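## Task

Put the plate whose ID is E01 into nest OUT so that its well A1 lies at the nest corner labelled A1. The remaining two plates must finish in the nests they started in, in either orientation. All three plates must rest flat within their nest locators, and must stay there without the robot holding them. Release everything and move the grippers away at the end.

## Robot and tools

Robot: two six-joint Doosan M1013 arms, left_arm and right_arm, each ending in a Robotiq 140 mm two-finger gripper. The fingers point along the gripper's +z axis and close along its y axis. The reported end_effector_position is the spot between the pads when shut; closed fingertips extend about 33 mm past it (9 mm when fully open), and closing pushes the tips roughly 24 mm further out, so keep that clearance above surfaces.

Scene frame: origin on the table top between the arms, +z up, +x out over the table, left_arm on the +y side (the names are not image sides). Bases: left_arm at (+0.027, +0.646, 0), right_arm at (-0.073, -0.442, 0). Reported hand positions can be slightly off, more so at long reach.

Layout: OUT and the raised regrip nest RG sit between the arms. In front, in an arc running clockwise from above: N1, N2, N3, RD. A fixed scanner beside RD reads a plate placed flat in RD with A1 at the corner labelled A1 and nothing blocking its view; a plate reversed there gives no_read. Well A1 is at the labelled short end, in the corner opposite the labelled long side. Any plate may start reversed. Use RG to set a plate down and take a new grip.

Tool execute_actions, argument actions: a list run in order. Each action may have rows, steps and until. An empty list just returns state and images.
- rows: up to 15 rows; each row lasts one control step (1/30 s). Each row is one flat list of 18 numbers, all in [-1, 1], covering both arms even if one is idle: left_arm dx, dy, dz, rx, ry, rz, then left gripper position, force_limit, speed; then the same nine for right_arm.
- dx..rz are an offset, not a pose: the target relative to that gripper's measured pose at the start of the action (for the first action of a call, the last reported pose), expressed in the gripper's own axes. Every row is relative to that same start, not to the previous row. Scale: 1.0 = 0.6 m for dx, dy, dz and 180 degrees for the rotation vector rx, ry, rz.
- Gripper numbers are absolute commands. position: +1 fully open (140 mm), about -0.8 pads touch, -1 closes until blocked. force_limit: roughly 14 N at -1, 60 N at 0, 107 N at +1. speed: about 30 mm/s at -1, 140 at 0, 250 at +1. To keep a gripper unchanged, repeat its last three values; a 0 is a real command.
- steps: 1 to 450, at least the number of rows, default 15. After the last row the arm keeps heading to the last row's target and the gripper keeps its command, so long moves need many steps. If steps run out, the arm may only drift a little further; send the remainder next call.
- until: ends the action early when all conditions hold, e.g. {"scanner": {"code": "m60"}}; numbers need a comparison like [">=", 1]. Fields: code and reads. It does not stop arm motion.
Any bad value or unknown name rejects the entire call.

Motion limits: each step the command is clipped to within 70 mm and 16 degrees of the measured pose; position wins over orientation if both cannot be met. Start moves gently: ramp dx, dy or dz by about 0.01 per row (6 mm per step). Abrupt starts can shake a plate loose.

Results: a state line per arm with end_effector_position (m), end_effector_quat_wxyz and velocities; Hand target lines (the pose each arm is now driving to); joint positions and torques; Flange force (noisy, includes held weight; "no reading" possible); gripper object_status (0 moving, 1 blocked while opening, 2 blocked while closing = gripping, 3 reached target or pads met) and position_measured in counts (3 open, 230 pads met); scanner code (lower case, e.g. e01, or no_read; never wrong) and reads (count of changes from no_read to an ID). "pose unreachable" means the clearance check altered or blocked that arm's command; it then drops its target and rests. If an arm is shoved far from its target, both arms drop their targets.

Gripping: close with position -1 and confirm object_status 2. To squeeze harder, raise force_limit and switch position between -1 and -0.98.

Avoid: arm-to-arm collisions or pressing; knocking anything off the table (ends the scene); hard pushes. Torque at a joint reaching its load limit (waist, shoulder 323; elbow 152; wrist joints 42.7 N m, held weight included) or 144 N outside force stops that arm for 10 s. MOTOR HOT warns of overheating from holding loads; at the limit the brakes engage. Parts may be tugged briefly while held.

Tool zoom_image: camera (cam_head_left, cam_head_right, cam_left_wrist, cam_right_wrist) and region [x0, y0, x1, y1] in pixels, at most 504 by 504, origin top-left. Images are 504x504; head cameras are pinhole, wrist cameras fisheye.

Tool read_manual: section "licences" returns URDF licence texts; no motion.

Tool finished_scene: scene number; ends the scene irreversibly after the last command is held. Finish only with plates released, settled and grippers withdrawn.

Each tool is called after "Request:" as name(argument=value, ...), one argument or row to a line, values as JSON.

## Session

Request:
execute_actions(
  actions=[],
)

Scene clock: 0.00 s.
left_arm: end_effector_position=(+0.2696, +0.7712, +0.2549) position_measured=3 object_status=3 end_effector_quat_wxyz=(-0.102, +0.089, +0.988, -0.069) end_effector_velocity=(+0.000, +0.000, +0.000) end_effector_angular_velocity=(+0.001, -0.000, -0.000) | right_arm: end_effector_position=(+0.4544, -0.2763, +0.2153) position_measured=3 object_status=3 end_effector_quat_wxyz=(-0.232, -0.170, +0.619, +0.731) end_effector_velocity=(-0.000, -0.000, -0.000) end_effector_angular_velocity=(+0.001, -0.001, -0.000)
Joint positions: left_arm=[ 0.211 -0.296  2.172 -0.029  1.511 -1.002] | right_arm=[-0.06   0.71   1.847  0.973  2.127  3.663]
Joint velocities: left_arm=[-0.     0.    -0.001  0.001  0.    -0.   ] | right_arm=[-0.     0.     0.     0.     0.    -0.001]
Joint torques (N m, as the joint torque sensors report them, + toward a larger angle): no reading
Flange force (N, the push that the arm receives, along the gripper's own x y z axes): no reading
Hand target (left_arm): +0.270, +0.771, +0.255; -0.102, +0.089, +0.988, -0.069
Hand target (right_arm): +0.454, -0.276, +0.215; -0.232, -0.170, +0.619, +0.731
scanner: code=no_read reads=0
camera_calibration (this result's frames):
cam_left_wrist: T_world_to_cam=[[0.125294, 0.972174, -0.197939, -0.72193], [0.985076, -0.0981726, 0.141375, -0.217809], [0.118009, -0.212698, -0.969966, 0.557318], [0, 0, 0, 1]] pos_world=[0.239244, 0.798999, 0.428474]
cam_right_wrist: T_world_to_cam=[[0.0781896, -0.106316, 0.991253, -0.27319], [0.987735, 0.143052, -0.0625692, -0.386667], [-0.135149, 0.983988, 0.116197, 0.492485], [0, 0, 0, 1]] pos_world=[0.469844, -0.45833, 0.189382]

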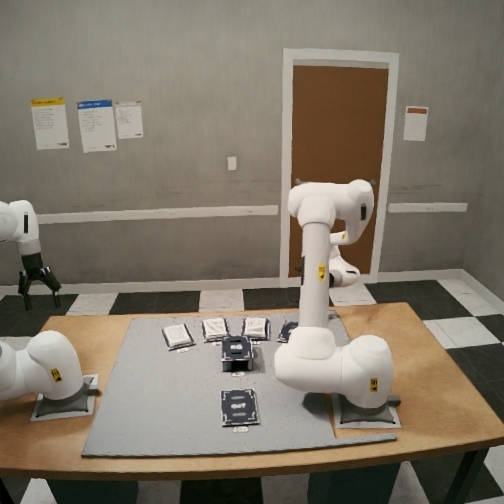

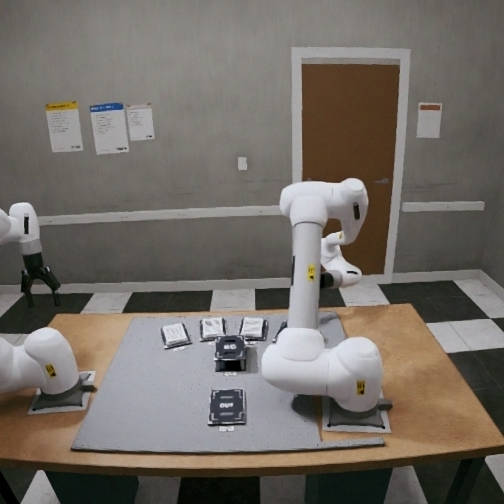

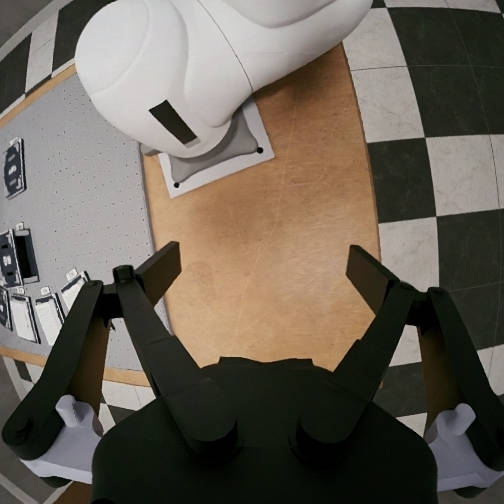

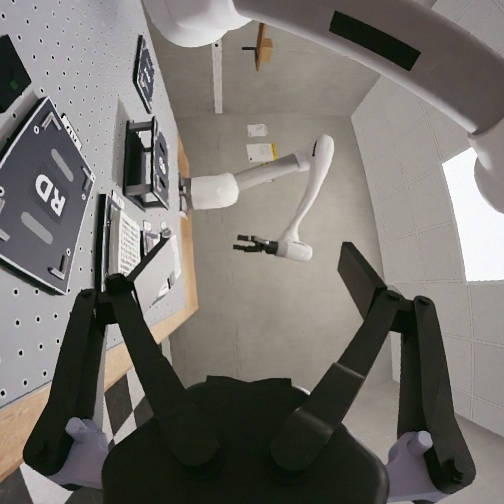

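Request:
zoom_image(
  camera="cam_right_wrist",
  region=[85, 180, 195, 300],
)

Request:
zoom_image(
  camera="cam_head_right",
  region=[150, 305, 290, 360],
)

Request:
zoom_image(
  camera="cam_left_wrist",
  region=[0, 250, 110, 360],
)

Region (85, 180, 195, 300) of cam_right_wrist's 504x504 image, scaled by 4.200, with more detail than that image has; it fills the left 462 columns of this view, and the rest is white.

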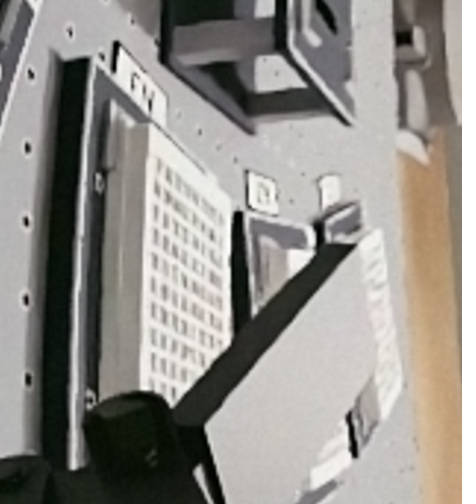

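Region (150, 305, 290, 360) of cam_head_right's 504x504 image, scaled by 3.600, with more detail than that image has; it fills the top 198 rows of this view, and the rest is white.

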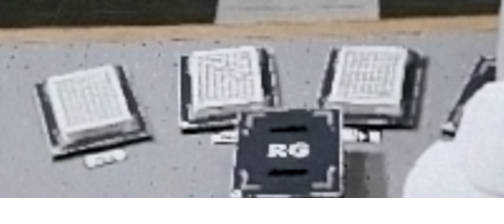

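Region (0, 250, 110, 360) of cam_left_wrist's 504x504 image, scaled by 4.582, with more detail than that image has.

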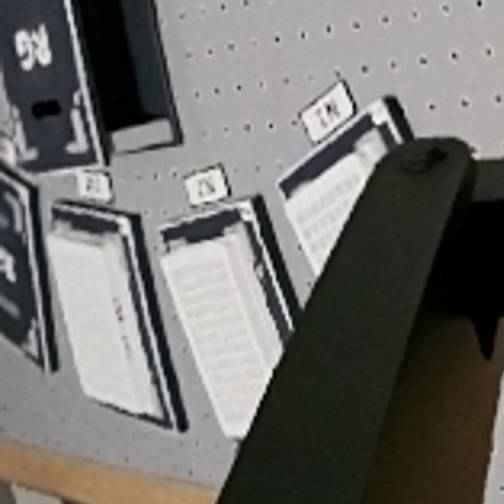

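Request:
zoom_image(
  camera="cam_head_left",
  region=[155, 312, 235, 356],
)

Region (155, 312, 235, 356) of cam_head_left's 504x504 image, scaled by 6.300, with more detail than that image has; it fills the top 277 rows of this view, and the rest is white.

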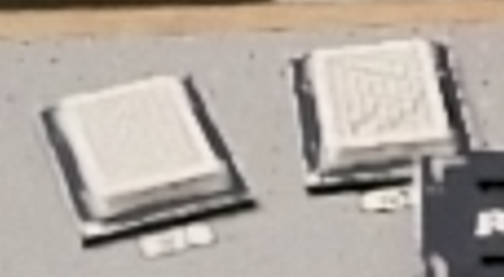

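Request:
execute_actions(
  actions=[
    {"rows":[[-0.02,-0.04,0.02,0.002,-0.02,0.033,1,0,0,-0.01,-0.003,0.02,0.04,0.012,-0.037,1,0,0],[-0.05,-0.1,0.05,0.005,-0.04,0.067,1,0,0,-0.02,-0.006,0.04,0.08,0.024,-0.074,1,0,0],[-0.31,-0.622,0.305,0.0244,-0.2067,0.335,1,0,0,-0.03,-0.009,0.055,0.403,0.122,-0.369,1,0,0],[-0.31,-0.622,0.305,0.0244,-0.2067,0.335,1,0,0,-0.04,-0.012,0.07,0.403,0.122,-0.369,1,0,0],[-0.31,-0.622,0.305,0.0244,-0.2067,0.335,1,0,0,-0.05,-0.014,0.085,0.403,0.122,-0.369,1,0,0],[-0.31,-0.622,0.305,0.0244,-0.2067,0.335,1,0,0,-0.06,-0.017,0.1,0.403,0.122,-0.369,1,0,0],[-0.31,-0.622,0.305,0.0244,-0.2067,0.335,1,0,0,-0.07,-0.02,0.12,0.403,0.122,-0.369,1,0,0],[-0.31,-0.622,0.305,0.0244,-0.2067,0.335,1,0,0,-0.08,-0.022,0.14,0.403,0.122,-0.369,1,0,0],[-0.31,-0.622,0.305,0.0244,-0.2067,0.335,1,0,0,-0.09,-0.025,0.155,0.403,0.122,-0.369,1,0,0],[-0.31,-0.622,0.305,0.0244,-0.2067,0.335,1,0,0,-0.1,-0.028,0.17,0.403,0.122,-0.369,1,0,0],[-0.31,-0.622,0.305,0.0244,-0.2067,0.335,1,0,0,-0.11,-0.031,0.19,0.403,0.122,-0.369,1,0,0],[-0.31,-0.622,0.305,0.0244,-0.2067,0.335,1,0,0,-0.12,-0.034,0.21,0.403,0.122,-0.369,1,0,0],[-0.31,-0.622,0.305,0.0244,-0.2067,0.335,1,0,0,-0.19,-0.142,0.308,0.403,0.122,-0.369,1,0,0]],"steps":70},
  ],
)

Scene clock: 5.73 s.
left_arm: end_effector_position=(+0.3479, +0.3496, +0.1000) position_measured=3 object_status=3 end_effector_quat_wxyz=(+0.248, +0.535, +0.790, -0.170) end_effector_velocity=(+0.000, +0.000, -0.000) end_effector_angular_velocity=(+0.000, -0.001, +0.000) | right_arm: end_effector_position=(+0.4390, -0.0500, +0.1592) position_measured=3 object_status=3 end_effector_quat_wxyz=(-0.214, +0.673, -0.675, -0.213) end_effector_velocity=(+0.000, -0.000, -0.000) end_effector_angular_velocity=(-0.000, +0.000, -0.001)
Joint positions: left_arm=[-0.741 -0.208  2.543 -0.895  0.447 -0.196] | right_arm=[0.453 0.161 2.049 0.781 0.888 2.96 ]
Joint velocities: left_arm=[ 0.001  0.     0.001 -0.001 -0.001  0.002] | right_arm=[-0.    -0.     0.    -0.    -0.     0.001]
Joint torques (N m, as the joint torque sensors report them, + toward a larger angle): left_arm=[ -2.49  -8.69 -27.98   1.28  -0.15   0.04] | right_arm=[ -0.15 -47.17 -32.98   3.62   0.2   -0.22]
Flange force (N, the push that the arm receives, along the gripper's own x y z axes): left_arm=no reading | right_arm=[-4.5 2.4 -7.2]
Hand target (left_arm): +0.348, +0.350, +0.100; +0.248, +0.535, +0.790, -0.170
Hand target (right_arm): +0.439, -0.050, +0.159; -0.214, +0.673, -0.675, -0.213
Off the commanded pose (left_arm): 0.002 m, 0 deg.
Off the commanded pose (right_arm): 0.001 m, 0 deg.
scanner: code=no_read reads=0
camera_calibration (this result's frames):
cam_left_wrist: T_world_to_cam=[[0.929901, 0.362878, -0.0600269, -0.433216], [0.255394, -0.519591, 0.815352, 0.0193618], [0.264684, -0.773527, -0.575845, 0.413736], [0, 0, 0, 1]] pos_world=[0.288394, 0.487301, 0.196457]
cam_right_wrist: T_world_to_cam=[[-0.998429, 0.00278709, -0.0559604, 0.452548], [-0.0471223, 0.498559, 0.865574, -0.0829978], [0.030312, 0.866851, -0.497645, 0.293408], [0, 0, 0, 1]] pos_world=[0.439032, -0.214223, 0.243178]

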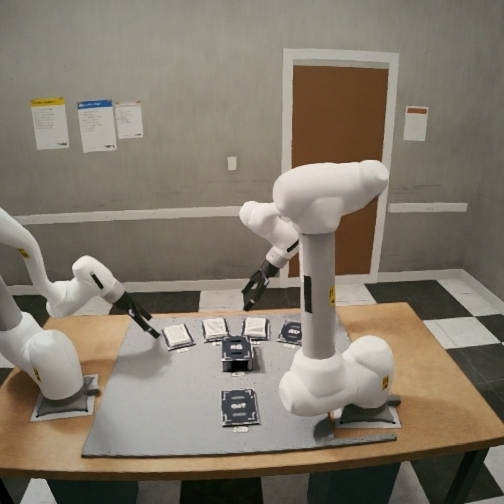

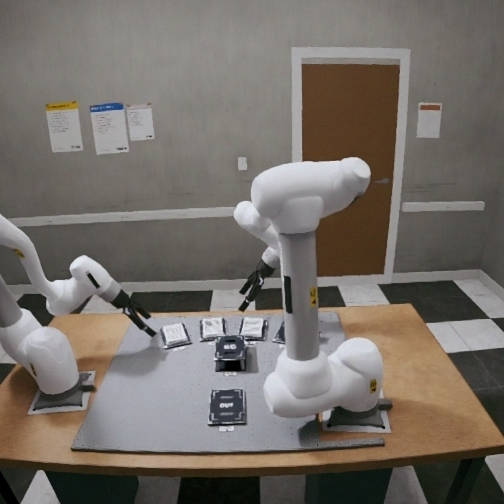

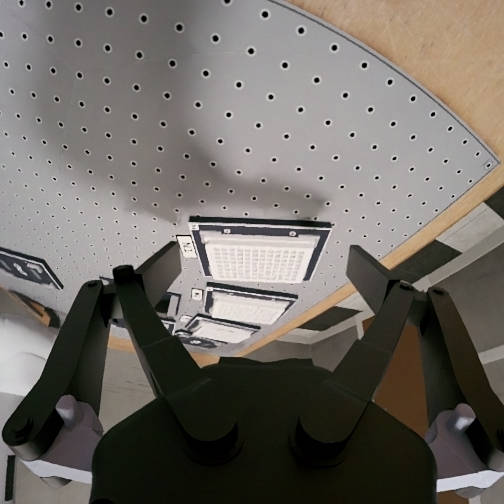

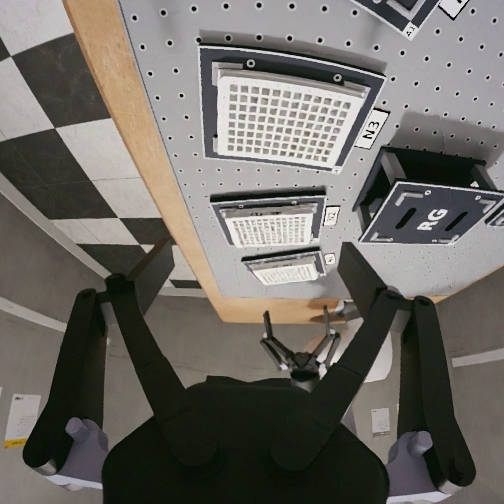

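Request:
zoom_image(
  camera="cam_right_wrist",
  region=[225, 195, 325, 285],
)

Request:
zoom_image(
  camera="cam_left_wrist",
  region=[175, 210, 335, 350],
)

Region (225, 195, 325, 285) of cam_right_wrist's 504x504 image, scaled by 5.040, with more detail than that image has; it fills the top 454 rows of this view, and the rest is white.

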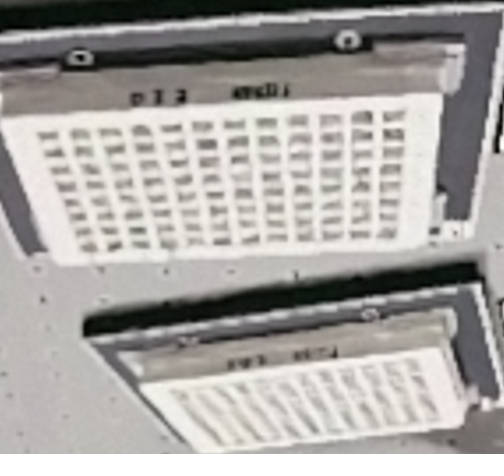

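Region (175, 210, 335, 350) of cam_left_wrist's 504x504 image, scaled by 3.150, with more detail than that image has; it fills the top 441 rows of this view, and the rest is white.

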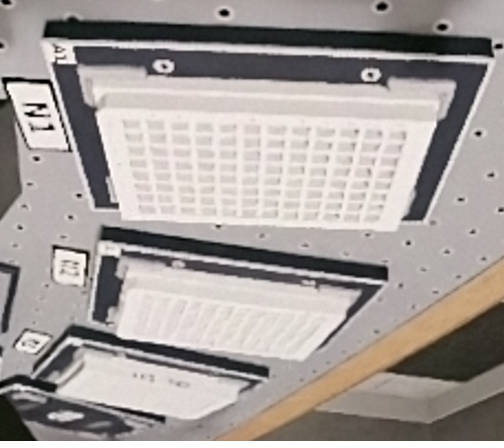

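Request:
execute_actions(
  actions=[
    {"rows":[[0.005,0.02,-0.04,0,0,0,1,0,0,-0.01,-0.01,0.007,0,0,0,1,0,0],[0.01,0.04,-0.09,0,0,0,1,0,0,-0.03,-0.02,0.02,0,0,0,1,0,0],[0.063,0.213,-0.45,0,0,0,1,0,0,-0.06,-0.033,0.045,0,0,0,1,0,0],[0.063,0.213,-0.45,0,0,0,1,0,0,-0.255,-0.033,0.218,0,0,0,1,0,0]],"steps":32},
  ],
)

Scene clock: 7.50 s.
left_arm: end_effector_position=(+0.3990, +0.5694, +0.2988) position_measured=3 object_status=3 end_effector_quat_wxyz=(+0.248, +0.534, +0.790, -0.168) end_effector_velocity=(+0.002, +0.022, +0.014) end_effector_angular_velocity=(-0.065, +0.035, -0.049) | right_arm: end_effector_position=(+0.4591, +0.1502, +0.1398) position_measured=3 object_status=3 end_effector_quat_wxyz=(-0.213, +0.674, -0.675, -0.213) end_effector_velocity=(-0.000, -0.000, -0.000) end_effector_angular_velocity=(-0.000, -0.000, +0.001)
Joint positions: left_arm=[ 0.037 -0.363  2.225 -0.639  1.236  0.031] | right_arm=[0.737 0.344 1.845 0.78  0.741 3.204]
Joint velocities: left_arm=[ 0.119  0.062 -0.046 -0.049  0.131  0.13 ] | right_arm=[-0.    -0.     0.    -0.     0.    -0.001]
Joint torques (N m, as the joint torque sensors report them, + toward a larger angle): left_arm=[ -8.87  -8.71 -35.93   1.44   0.59   0.06] | right_arm=[ -3.84 -68.6  -34.06   3.23  -0.16   0.28]
Flange force (N, the push that the arm receives, along the gripper's own x y z axes): left_arm=[10.4 11.2 -4.6] | right_arm=[-6.3 2.4 -0.6]
Hand target (left_arm): +0.399, +0.570, +0.299; +0.248, +0.535, +0.790, -0.169
Hand target (right_arm): +0.459, +0.150, +0.140; -0.213, +0.674, -0.675, -0.213
Off the commanded pose (left_arm): 0.001 m, 0 deg.
Off the commanded pose (right_arm): 0.000 m, 0 deg.
scanner: code=no_read reads=0
camera_calibration (this result's frames):
cam_left_wrist: T_world_to_cam=[[0.929181, 0.365198, -0.0570385, -0.550505], [0.255109, -0.521955, 0.81393, -0.0397052], [0.267474, -0.770839, -0.578156, 0.682726], [0, 0, 0, 1]] pos_world=[0.339036, 0.706591, 0.39564]
cam_right_wrist: T_world_to_cam=[[-0.998448, 0.00274572, -0.055624, 0.470927], [-0.0468395, 0.498899, 0.865394, -0.165247], [0.0301268, 0.866656, -0.497996, 0.109816], [0, 0, 0, 1]] pos_world=[0.459148, -0.0140246, 0.223886]

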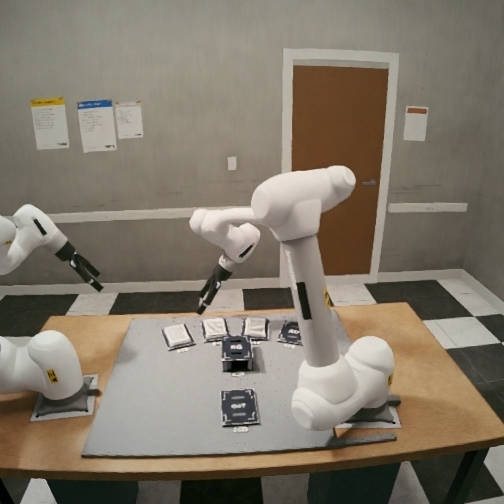

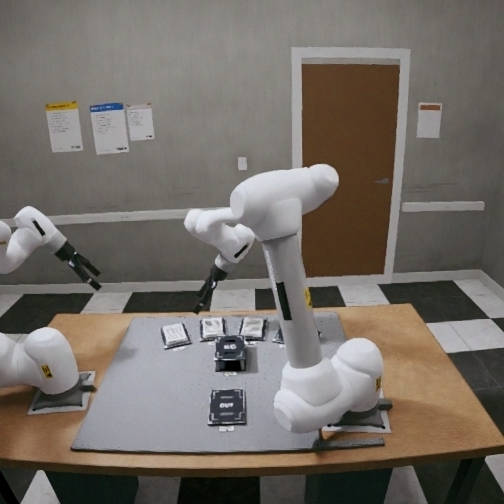

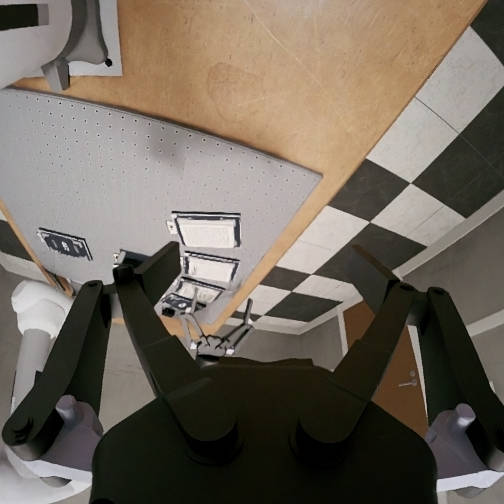

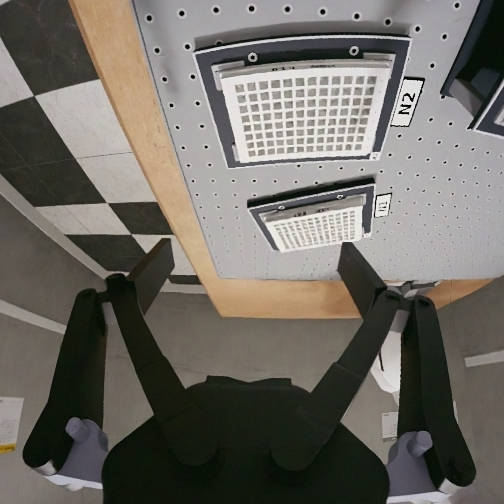

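Request:
zoom_image(
  camera="cam_right_wrist",
  region=[280, 195, 345, 230],
)

Region (280, 195, 345, 230) of cam_right_wrist's 504x504 image, scaled by 7.754, with more detail than that image has; it fills the top 271 rows of this view, and the rest is white.

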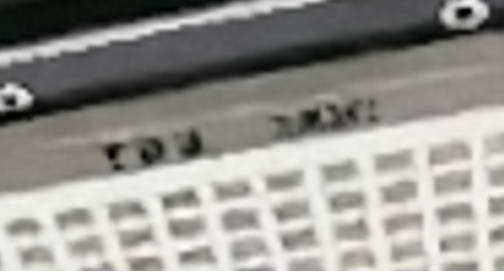

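Request:
execute_actions(
  actions=[
    {"rows":[[0,0,0,0,0,0,1,0,0,-0.01,0.01,0.03,0,0,0,1,0,0],[0,0,0,0,0,0,1,0,0,-0.02,0.025,0.07,0,0,0,1,0,0],[0,0,0,0,0,0,1,0,0,-0.03,0.05,0.1325,0,0,0,1,0,0]],"steps":20},
  ],
)

Request:
zoom_image(
  camera="cam_right_wrist",
  region=[220, 170, 380, 280],
)

Scene clock: 8.73 s.
left_arm: end_effector_position=(+0.3990, +0.5694, +0.2988) position_measured=3 object_status=3 end_effector_quat_wxyz=(+0.248, +0.534, +0.790, -0.168) end_effector_velocity=(+0.001, +0.000, +0.001) end_effector_angular_velocity=(-0.000, -0.002, +0.000) | right_arm: end_effector_position=(+0.4294, +0.2105, +0.0849) position_measured=3 object_status=3 end_effector_quat_wxyz=(-0.213, +0.673, -0.675, -0.213) end_effector_velocity=(+0.000, +0.001, +0.000) end_effector_angular_velocity=(+0.001, -0.000, +0.000)
Joint positions: left_arm=[ 0.037 -0.363  2.225 -0.639  1.236  0.031] | right_arm=[0.835 0.422 1.851 0.85  0.627 3.192]
Joint velocities: left_arm=[ 0.001  0.    -0.001 -0.001 -0.     0.001] | right_arm=[ 0.     0.    -0.001  0.     0.     0.   ]
Joint torques (N m, as the joint torque sensors report them, + toward a larger angle): left_arm=[ -2.92  -4.15 -38.82   1.79   0.13   0.02] | right_arm=[ -3.31 -72.45 -31.64   2.8   -0.4   -0.09]
Flange force (N, the push that the arm receives, along the gripper's own x y z axes): left_arm=[7.1 5.4 -4.9] | right_arm=[-7.6 2.5 -3.8]
Hand target (left_arm): +0.399, +0.569, +0.299; +0.248, +0.534, +0.790, -0.168
Hand target (right_arm): +0.429, +0.211, +0.085; -0.213, +0.673, -0.675, -0.213
Off the commanded pose (left_arm): 0.000 m, 0 deg.
Off the commanded pose (right_arm): 0.000 m, 0 deg.
scanner: code=no_read reads=0
camera_calibration (this result's frames):
cam_left_wrist: T_world_to_cam=[[0.929176, 0.36521, -0.057048, -0.55051], [0.255123, -0.52195, 0.813929, -0.0397093], [0.267479, -0.770837, -0.578157, 0.682725], [0, 0, 0, 1]] pos_world=[0.339036, 0.706595, 0.395637]
cam_right_wrist: T_world_to_cam=[[-0.998451, 0.00284234, -0.0555589, 0.437992], [-0.0467331, 0.498952, 0.865368, -0.149332], [0.0301809, 0.866625, -0.498047, 0.0310677], [0, 0, 0, 1]] pos_world=[0.429398, 0.0463405, 0.169035]

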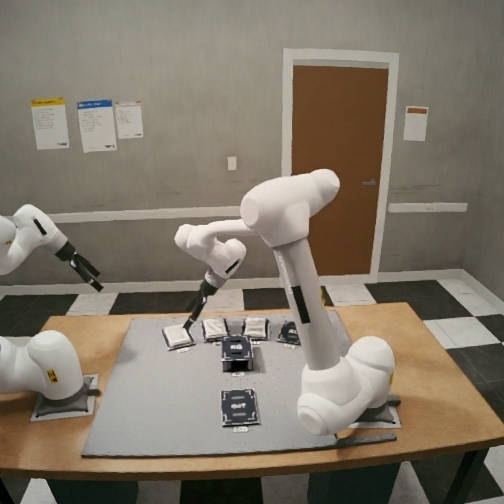

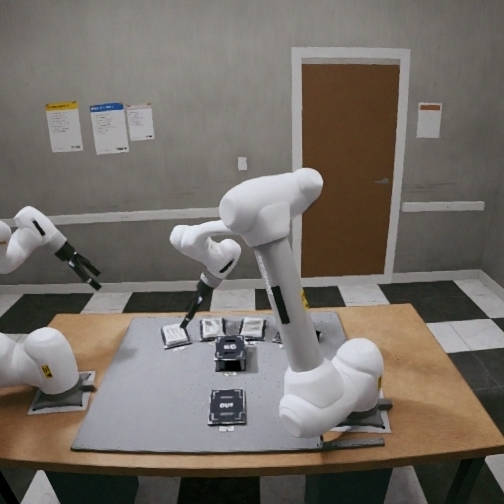

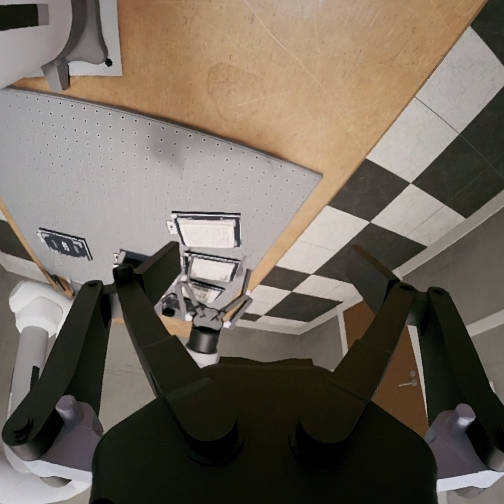

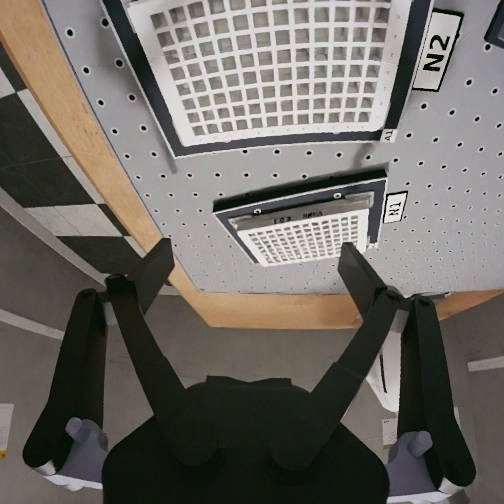

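Region (220, 170, 380, 280) of cam_right_wrist's 504x504 image, scaled by 3.150, with more detail than that image has; it fills the top 346 rows of this view, and the rest is white.

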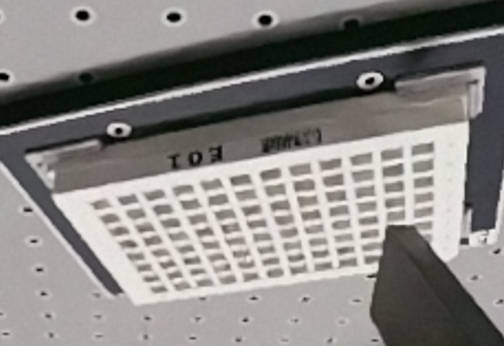

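Request:
execute_actions(
  actions=[
    {"rows":[[0,0,0,0,0,0,1,0,0,-0.02,0.02,-0.01,-0.005,0.003,-0.015,0.5,0,0],[0,0,0,0,0,0,1,0,0,-0.04,0.04,-0.01,-0.012,0.008,-0.04,0.5,0,0],[0,0,0,0,0,0,1,0,0,-0.08,0.087,0.015,-0.1885,0.1284,-0.597,0.5,0,0]],"steps":55},
  ],
)

Request:
zoom_image(
  camera="cam_right_wrist",
  region=[160, 140, 350, 320],
)

Scene clock: 11.73 s.
left_arm: end_effector_position=(+0.3990, +0.5694, +0.2988) position_measured=3 object_status=3 end_effector_quat_wxyz=(+0.248, +0.534, +0.790, -0.168) end_effector_velocity=(-0.000, -0.000, +0.000) end_effector_angular_velocity=(+0.000, -0.000, -0.003) | right_arm: end_effector_position=(+0.3771, +0.2547, +0.1048) position_measured=66 object_status=3 end_effector_quat_wxyz=(+0.001, +0.983, +0.184, +0.000) end_effector_velocity=(-0.000, -0.000, -0.000) end_effector_angular_velocity=(-0.001, +0.001, -0.000)
Joint positions: left_arm=[ 0.037 -0.363  2.225 -0.639  1.236  0.031] | right_arm=[ 1.098  0.552  1.468 -0.001  1.122  2.157]
Joint velocities: left_arm=[-0.001 -0.     0.     0.     0.001  0.002] | right_arm=[-0.    -0.     0.001  0.     0.    -0.   ]
Joint torques (N m, as the joint torque sensors report them, + toward a larger angle): left_arm=[ -2.3   -4.53 -38.5    1.7    0.24   0.19] | right_arm=[ -2.92 -86.   -35.55   3.5    0.12  -0.16]
Flange force (N, the push that the arm receives, along the gripper's own x y z axes): left_arm=[4.8 5.8 -3.7] | right_arm=[-5.3 -0.8 -5.4]
Hand target (left_arm): +0.399, +0.569, +0.299; +0.248, +0.534, +0.790, -0.168
Hand target (right_arm): +0.377, +0.255, +0.105; +0.001, +0.983, +0.184, +0.000
Off the commanded pose (left_arm): 0.000 m, 0 deg.
Off the commanded pose (right_arm): 0.001 m, 0 deg.
scanner: code=no_read reads=0
camera_calibration (this result's frames):
cam_left_wrist: T_world_to_cam=[[0.929181, 0.365198, -0.0570385, -0.550504], [0.255109, -0.521955, 0.81393, -0.039705], [0.267474, -0.770839, -0.578156, 0.682726], [0, 0, 0, 1]] pos_world=[0.339036, 0.706591, 0.395639]
cam_right_wrist: T_world_to_cam=[[0.391484, -0.919112, -0.0444134, 0.0962808], [-0.826642, -0.37248, 0.421807, 0.371525], [-0.404231, -0.128417, -0.905597, 0.464238], [0, 0, 0, 1]] pos_world=[0.457085, 0.286495, 0.267977]

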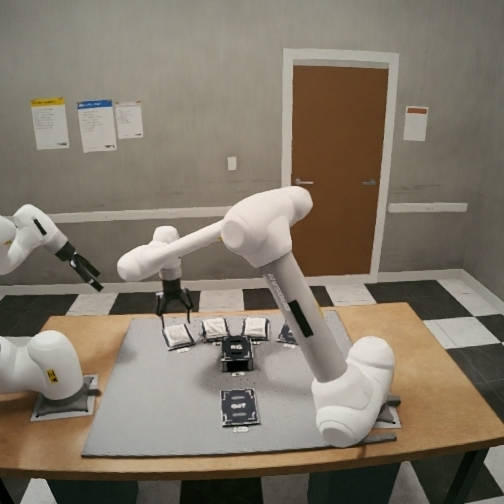

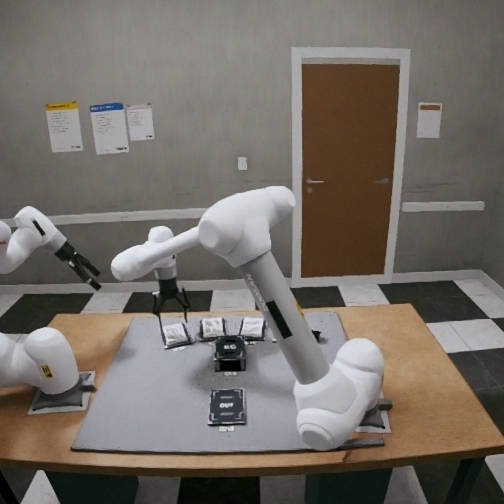

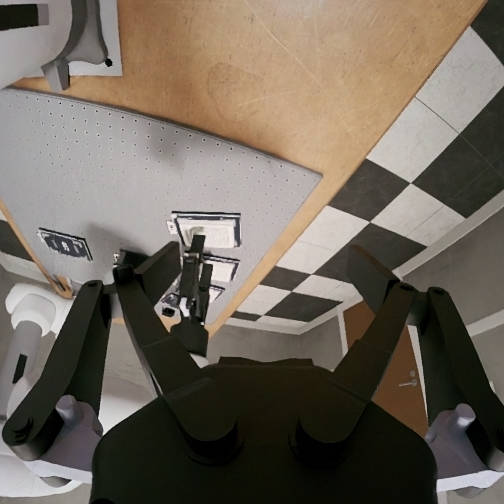

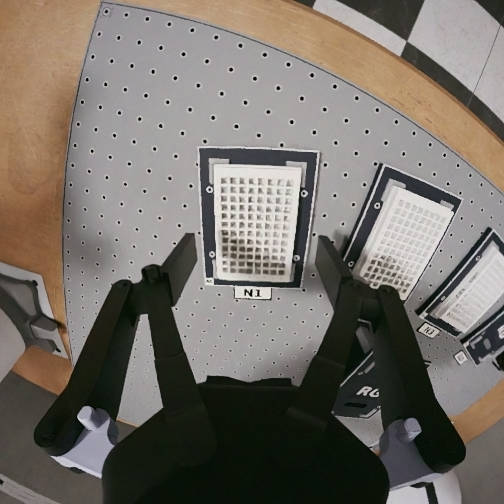

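Region (160, 140, 350, 320) of cam_right_wrist's 504x504 image, scaled by 2.653, with more detail than that image has; it fills the top 477 rows of this view, and the rest is white.

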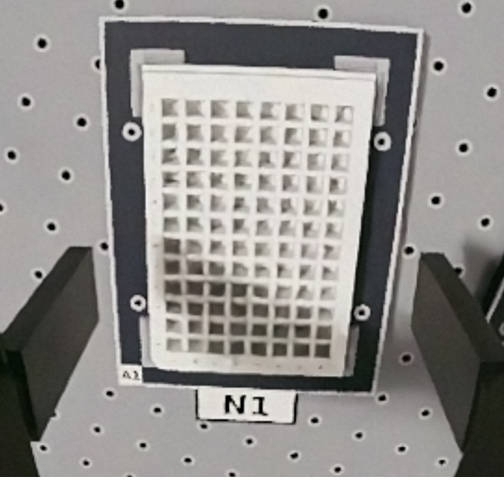

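Request:
execute_actions(
  actions=[
    {"rows":[[0,0,0,0,0,0,1,0,0,0,0,0.01,0,0,0.003,0.5,0,0],[0,0,0,0,0,0,1,0,0,0,0,0.025,0,0,0.0068,0.5,0,0],[0,0,0,0,0,0,1,0,0,0,0,0.045,0,0,0.0068,0.5,0,0],[0,0,0,0,0,0,1,0,0,0,0,0.068,0,0,0.0068,0.5,0,0]],"steps":16},
  ],
)

Request:
zoom_image(
  camera="cam_right_wrist",
  region=[160, 140, 350, 320],
)

Scene clock: 12.63 s.
left_arm: end_effector_position=(+0.3990, +0.5694, +0.2988) position_measured=3 object_status=3 end_effector_quat_wxyz=(+0.248, +0.534, +0.790, -0.168) end_effector_velocity=(-0.000, -0.000, -0.000) end_effector_angular_velocity=(-0.000, +0.001, -0.001) | right_arm: end_effector_position=(+0.3772, +0.2547, +0.0641) position_measured=66 object_status=3 end_effector_quat_wxyz=(+0.001, +0.985, +0.174, +0.000) end_effector_velocity=(+0.001, +0.001, -0.000) end_effector_angular_velocity=(+0.001, -0.001, -0.002)
Joint positions: left_arm=[ 0.037 -0.363  2.225 -0.639  1.236  0.031] | right_arm=[ 1.098  0.583  1.499 -0.001  1.06   2.178]
Joint velocities: left_arm=[-0.    -0.     0.     0.     0.001  0.   ] | right_arm=[-0.     0.001 -0.001 -0.    -0.002  0.002]
Joint torques (N m, as the joint torque sensors report them, + toward a larger angle): left_arm=[ -2.38  -4.33 -38.88   1.81   0.15   0.09] | right_arm=[ -2.38 -84.93 -33.91   3.57   0.02   0.12]
Flange force (N, the push that the arm receives, along the gripper's own x y z axes): left_arm=[5.6 5.0 -3.7] | right_arm=[-6.3 1.2 -8.6]
Hand target (left_arm): +0.399, +0.569, +0.299; +0.248, +0.534, +0.790, -0.168
Hand target (right_arm): +0.377, +0.255, +0.064; +0.001, +0.985, +0.174, +0.000
Off the commanded pose (left_arm): 0.000 m, 0 deg.
Off the commanded pose (right_arm): 0.000 m, 0 deg.
scanner: code=no_read reads=0
camera_calibration (this result's frames):
cam_left_wrist: T_world_to_cam=[[0.929181, 0.365198, -0.0570385, -0.550504], [0.255109, -0.521956, 0.81393, -0.0397048], [0.267474, -0.770839, -0.578156, 0.682726], [0, 0, 0, 1]] pos_world=[0.339036, 0.706591, 0.395639]
cam_right_wrist: T_world_to_cam=[[0.371727, -0.927279, -0.0444272, 0.103978], [-0.83445, -0.35472, 0.421743, 0.387215], [-0.406832, -0.119701, -0.905626, 0.426132], [0, 0, 0, 1]] pos_world=[0.457825, 0.284778, 0.22723]

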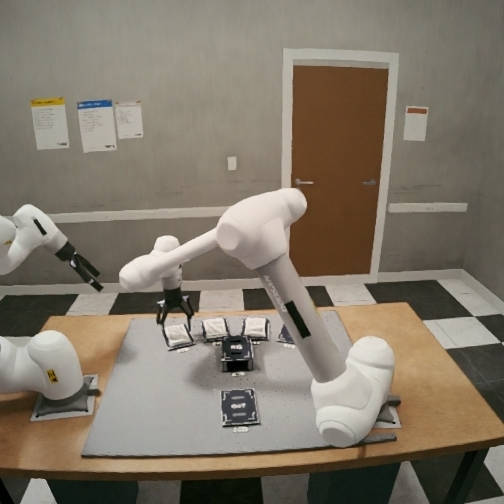

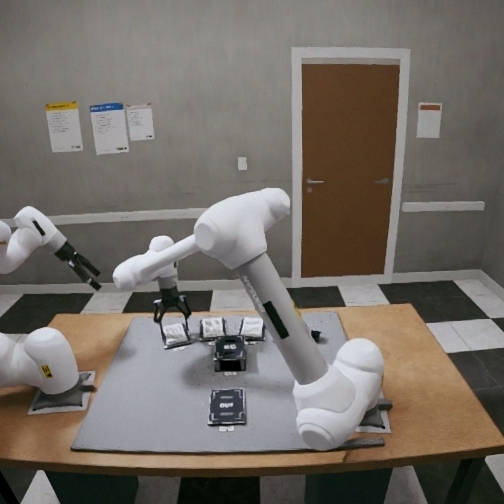

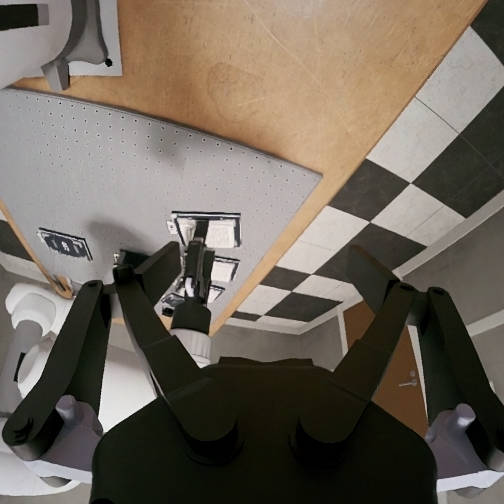

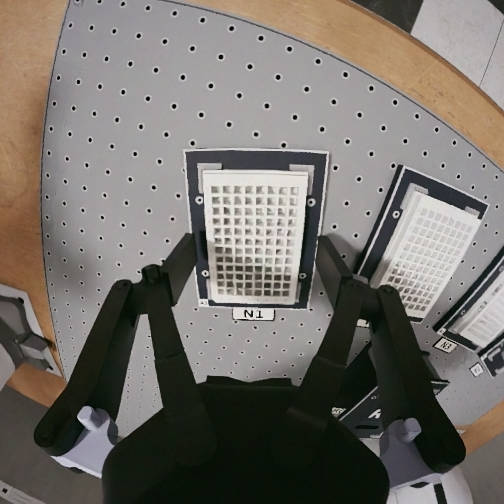

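Region (160, 140, 350, 320) of cam_right_wrist's 504x504 image, scaled by 2.653, with more detail than that image has; it fills the top 477 rows of this view, and the rest is white.

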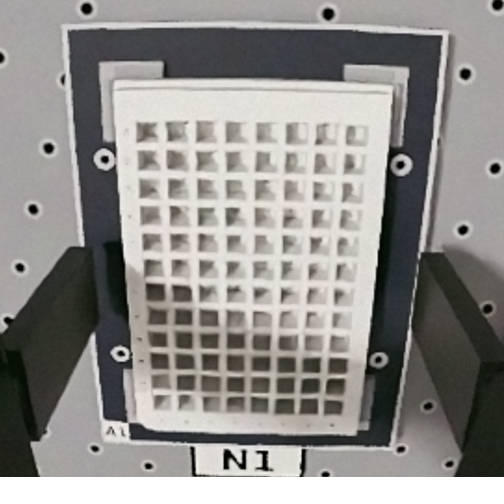

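Request:
execute_actions(
  actions=[
    {"rows":[[0,0,0,0,0,0,1,0,0,0,-0.002,0.005,0,0,0,0.35,0,0],[0,0,0,0,0,0,1,0,0,0,-0.003,0.0118,0,0,0,0.35,0,0]],"steps":10},
    {"rows":[[0,0,0,0,0,0,1,0,0,0,0,0,0,0,0,-1,0,-0.6]],"steps":14},
  ],
)

Request:
zoom_image(
  camera="cam_right_wrist",
  region=[160, 140, 350, 320],
)

Scene clock: 13.77 s.
left_arm: end_effector_position=(+0.3990, +0.5694, +0.2988) position_measured=3 object_status=3 end_effector_quat_wxyz=(+0.248, +0.534, +0.790, -0.168) end_effector_velocity=(+0.000, -0.000, +0.000) end_effector_angular_velocity=(-0.000, +0.000, +0.000) | right_arm: end_effector_position=(+0.3766, +0.2564, +0.0570) position_measured=109 object_status=2 end_effector_quat_wxyz=(+0.001, +0.985, +0.174, +0.000) end_effector_velocity=(+0.000, +0.000, +0.000) end_effector_angular_velocity=(+0.001, -0.001, -0.001)
Joint positions: left_arm=[ 0.037 -0.363  2.225 -0.639  1.236  0.031] | right_arm=[ 1.1    0.59   1.502 -0.001  1.05   2.18 ]
Joint velocities: left_arm=[-0.001  0.    -0.    -0.    -0.001 -0.001] | right_arm=[-0.    -0.    -0.001 -0.    -0.     0.001]
Joint torques (N m, as the joint torque sensors report them, + toward a larger angle): left_arm=[ -3.29  -4.66 -38.49   1.87   0.18   0.18] | right_arm=[ -1.9  -60.8  -20.72   3.42  -2.45  -0.23]
Flange force (N, the push that the arm receives, along the gripper's own x y z axes): left_arm=[7.6 6.7 -5.6] | right_arm=[-6.7 1.8 -40.7]
Flange force at the end of the 1st action (N, along the gripper's axes at the end of the call): left_arm=[4.2 4.2 -4.3] | right_arm=[1.2 -3.1 -5.3]
Hand target (left_arm): +0.399, +0.569, +0.299; +0.248, +0.534, +0.790, -0.168
Hand target (right_arm): +0.377, +0.256, +0.057; +0.001, +0.985, +0.174, +0.000
Off the commanded pose (left_arm): 0.000 m, 0 deg.
Off the commanded pose (right_arm): 0.000 m, 0 deg.
scanner: code=no_read reads=0
camera_calibration (this result's frames):
cam_left_wrist: T_world_to_cam=[[0.929181, 0.365198, -0.0570385, -0.550505], [0.255109, -0.521955, 0.81393, -0.039705], [0.267474, -0.770839, -0.578156, 0.682726], [0, 0, 0, 1]] pos_world=[0.339036, 0.706591, 0.395639]
cam_right_wrist: T_world_to_cam=[[0.371712, -0.927286, -0.0444014, 0.105427], [-0.834478, -0.354702, 0.421702, 0.390317], [-0.406788, -0.1197, -0.905647, 0.419705], [0, 0, 0, 1]] pos_world=[0.457253, 0.286445, 0.220188]

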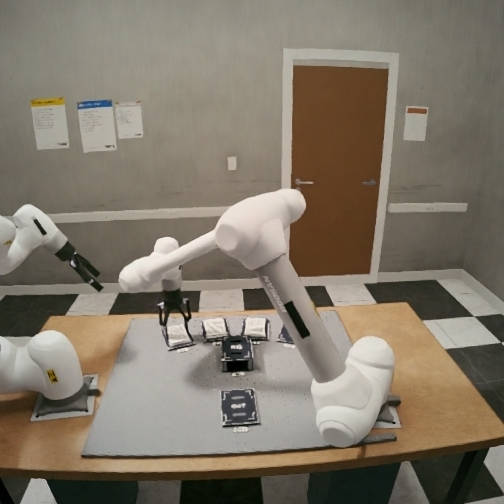

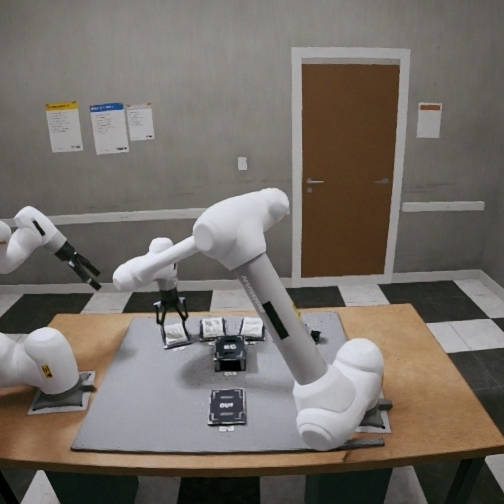

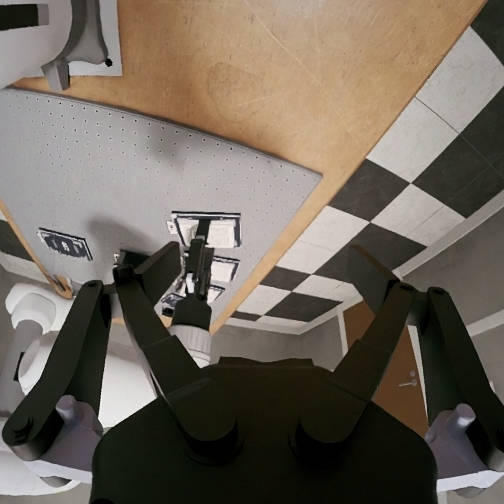

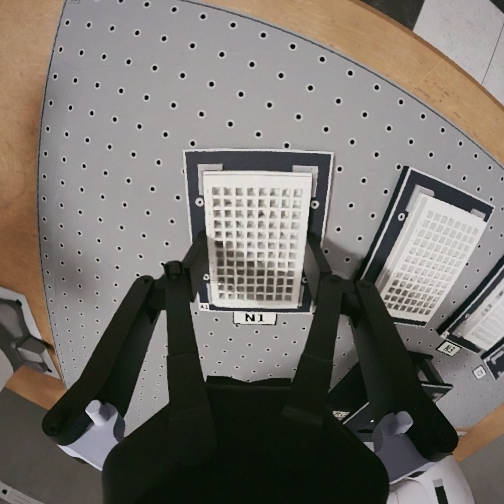

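Region (160, 140, 350, 320) of cam_right_wrist's 504x504 image, scaled by 2.653, with more detail than that image has; it fills the top 477 rows of this view, and the rest is white.

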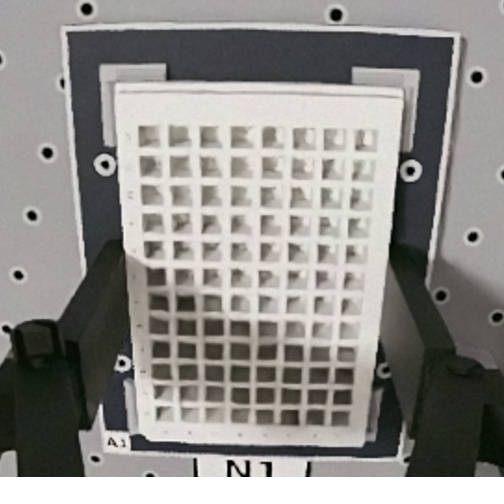

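Request:
execute_actions(
  actions=[
    {"rows":[[0,0,0,0,0,0,1,0,0,0,0,-0.002,0,0,0,-1,0,-0.6],[0,0,0,0,0,0,1,0,0,0,0,-0.004,0,0,0,-1,0,-0.6],[0,0,0,0,0,0,1,0,0,0,0,-0.007,0,0,0,-1,0,-0.6],[0,0,0,0,0,0,1,0,0,0,0,-0.011,0,0,0,-1,0,-0.6],[0,0,0,0,0,0,1,0,0,0,0,-0.016,0,0,0,-1,0,-0.6],[0,0,0,0,0,0,1,0,0,0,0,-0.022,0,0,0,-1,0,-0.6],[0,0,0,0,0,0,1,0,0,0,0,-0.03,0,0,0,-1,0,-0.6],[0,0,0,0,0,0,1,0,0,0,0,-0.04,0,0,0,-1,0,-0.6],[0,0,0,0,0,0,1,0,0,0,0,-0.05,0,0,0,-1,0,-0.6],[0,0,0,0,0,0,1,0,0,0,0,-0.06,0,0,0,-1,0,-0.6]],"steps":13},
    {"rows":[[0,0,0,0,0,0,1,0,0,-0.004,-0.001,-0.015,0,0,0.002,-1,0,-0.6],[0,0,0,0,0,0,1,0,0,-0.012,-0.002,-0.02,0,0,0.006,-1,0,-0.6],[0,0,0,0,0,0,1,0,0,-0.024,-0.003,-0.025,0,0,0.012,-1,0,-0.6],[0,0,0,0,0,0,1,0,0,-0.04,-0.005,-0.03,0,0,0.02,-1,0,-0.6],[0,0,0,0,0,0,1,0,0,-0.06,-0.008,-0.035,0,0,0.028,-1,0,-0.6],[0,0,0,0,0,0,1,0,0,-0.08,-0.011,-0.04,0,0,0.036,-1,0,-0.6],[0,0,0,0,0,0,1,0,0,-0.1,-0.014,-0.045,0,0,0.044,-1,0,-0.6],[0,0,0,0,0,0,1,0,0,-0.125,-0.017,-0.045,0,0,0.052,-1,0,-0.6],[0,0,0,0,0,0,1,0,0,-0.15,-0.02,-0.045,0,0,0.06,-1,0,-0.6],[0,0,0,0,0,0,1,0,0,-0.175,-0.024,-0.045,0,0,0.068,-1,0,-0.6],[0,0,0,0,0,0,1,0,0,-0.2,-0.027,-0.045,0,0,0.076,-1,0,-0.6],[0,0,0,0,0,0,1,0,0,-0.67,-0.092,-0.045,0,0,0.106,-1,0,-0.6]],"steps":45},
  ],
)

Scene clock: 16.53 s.
left_arm: end_effector_position=(+0.3990, +0.5694, +0.2988) position_measured=3 object_status=3 end_effector_quat_wxyz=(+0.248, +0.534, +0.790, -0.168) end_effector_velocity=(-0.000, +0.000, -0.001) end_effector_angular_velocity=(+0.000, +0.001, +0.001) | right_arm: end_effector_position=(-0.0196, +0.1696, +0.1170) position_measured=109 object_status=2 end_effector_quat_wxyz=(+0.001, +1.000, +0.008, +0.001) end_effector_velocity=(-0.000, -0.001, -0.000) end_effector_angular_velocity=(-0.001, +0.000, -0.001)
Joint positions: left_arm=[ 0.037 -0.363  2.225 -0.639  1.236  0.031] | right_arm=[ 1.571  0.236  1.913 -0.002  0.993  2.984]
Joint velocities: left_arm=[ 0.001 -0.     0.001  0.    -0.001  0.   ] | right_arm=[ 0.001 -0.     0.001 -0.     0.     0.001]
Joint torques (N m, as the joint torque sensors report them, + toward a larger angle): left_arm=[ -3.68  -4.57 -38.39   1.88   0.2    0.21] | right_arm=[ -0.93 -58.74 -33.01   3.57   0.12  -0.09]
Flange force (N, the push that the arm receives, along the gripper's own x y z axes): left_arm=[8.5 6.7 -6.5] | right_arm=[-1.4 -3.0 -1.6]
Flange force at the end of the 1st action (N, along the gripper's axes at the end of the call): left_arm=[7.0 5.4 -5.1] | right_arm=[-3.6 -0.3 -6.9]
Hand target (left_arm): +0.399, +0.569, +0.299; +0.248, +0.534, +0.790, -0.168
Hand target (right_arm): -0.020, +0.170, +0.117; +0.001, +1.000, +0.008, +0.001
Off the commanded pose (left_arm): 0.000 m, 0 deg.
Off the commanded pose (right_arm): 0.001 m, 0 deg.
scanner: code=no_read reads=0
camera_calibration (this result's frames):
cam_left_wrist: T_world_to_cam=[[0.929181, 0.365198, -0.0570385, -0.550504], [0.255109, -0.521956, 0.81393, -0.0397048], [0.267474, -0.770839, -0.578156, 0.682726], [0, 0, 0, 1]] pos_world=[0.339036, 0.706591, 0.395639]
cam_right_wrist: T_world_to_cam=[[0.048058, -0.997858, -0.0443842, 0.180519], [-0.905106, -0.0622989, 0.420597, -0.0472344], [-0.422461, 0.0199594, -0.906161, 0.27851], [0, 0, 0, 1]] pos_world=[0.0662319, 0.171631, 0.280254]

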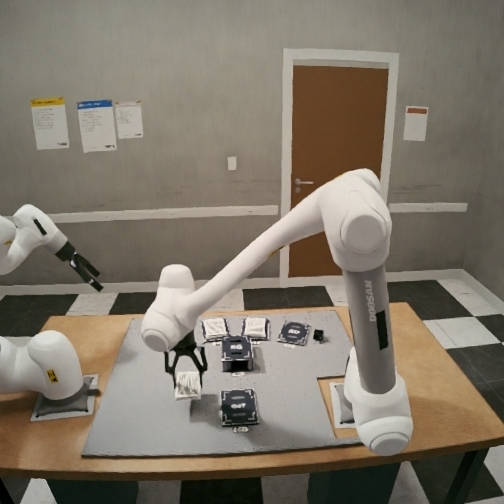

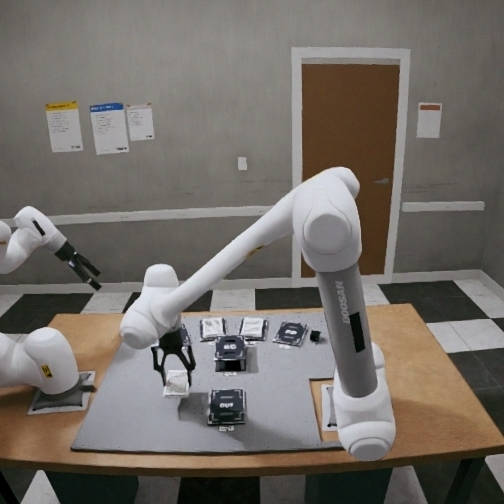

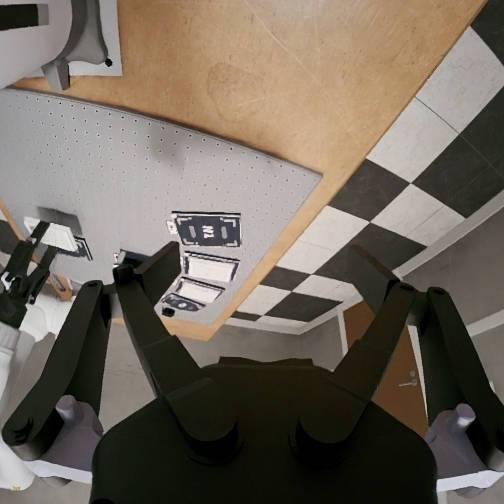

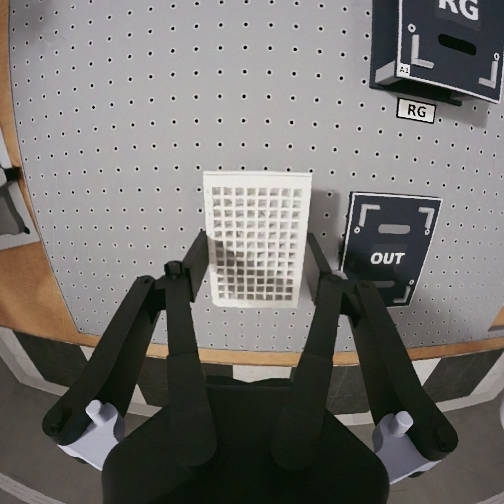

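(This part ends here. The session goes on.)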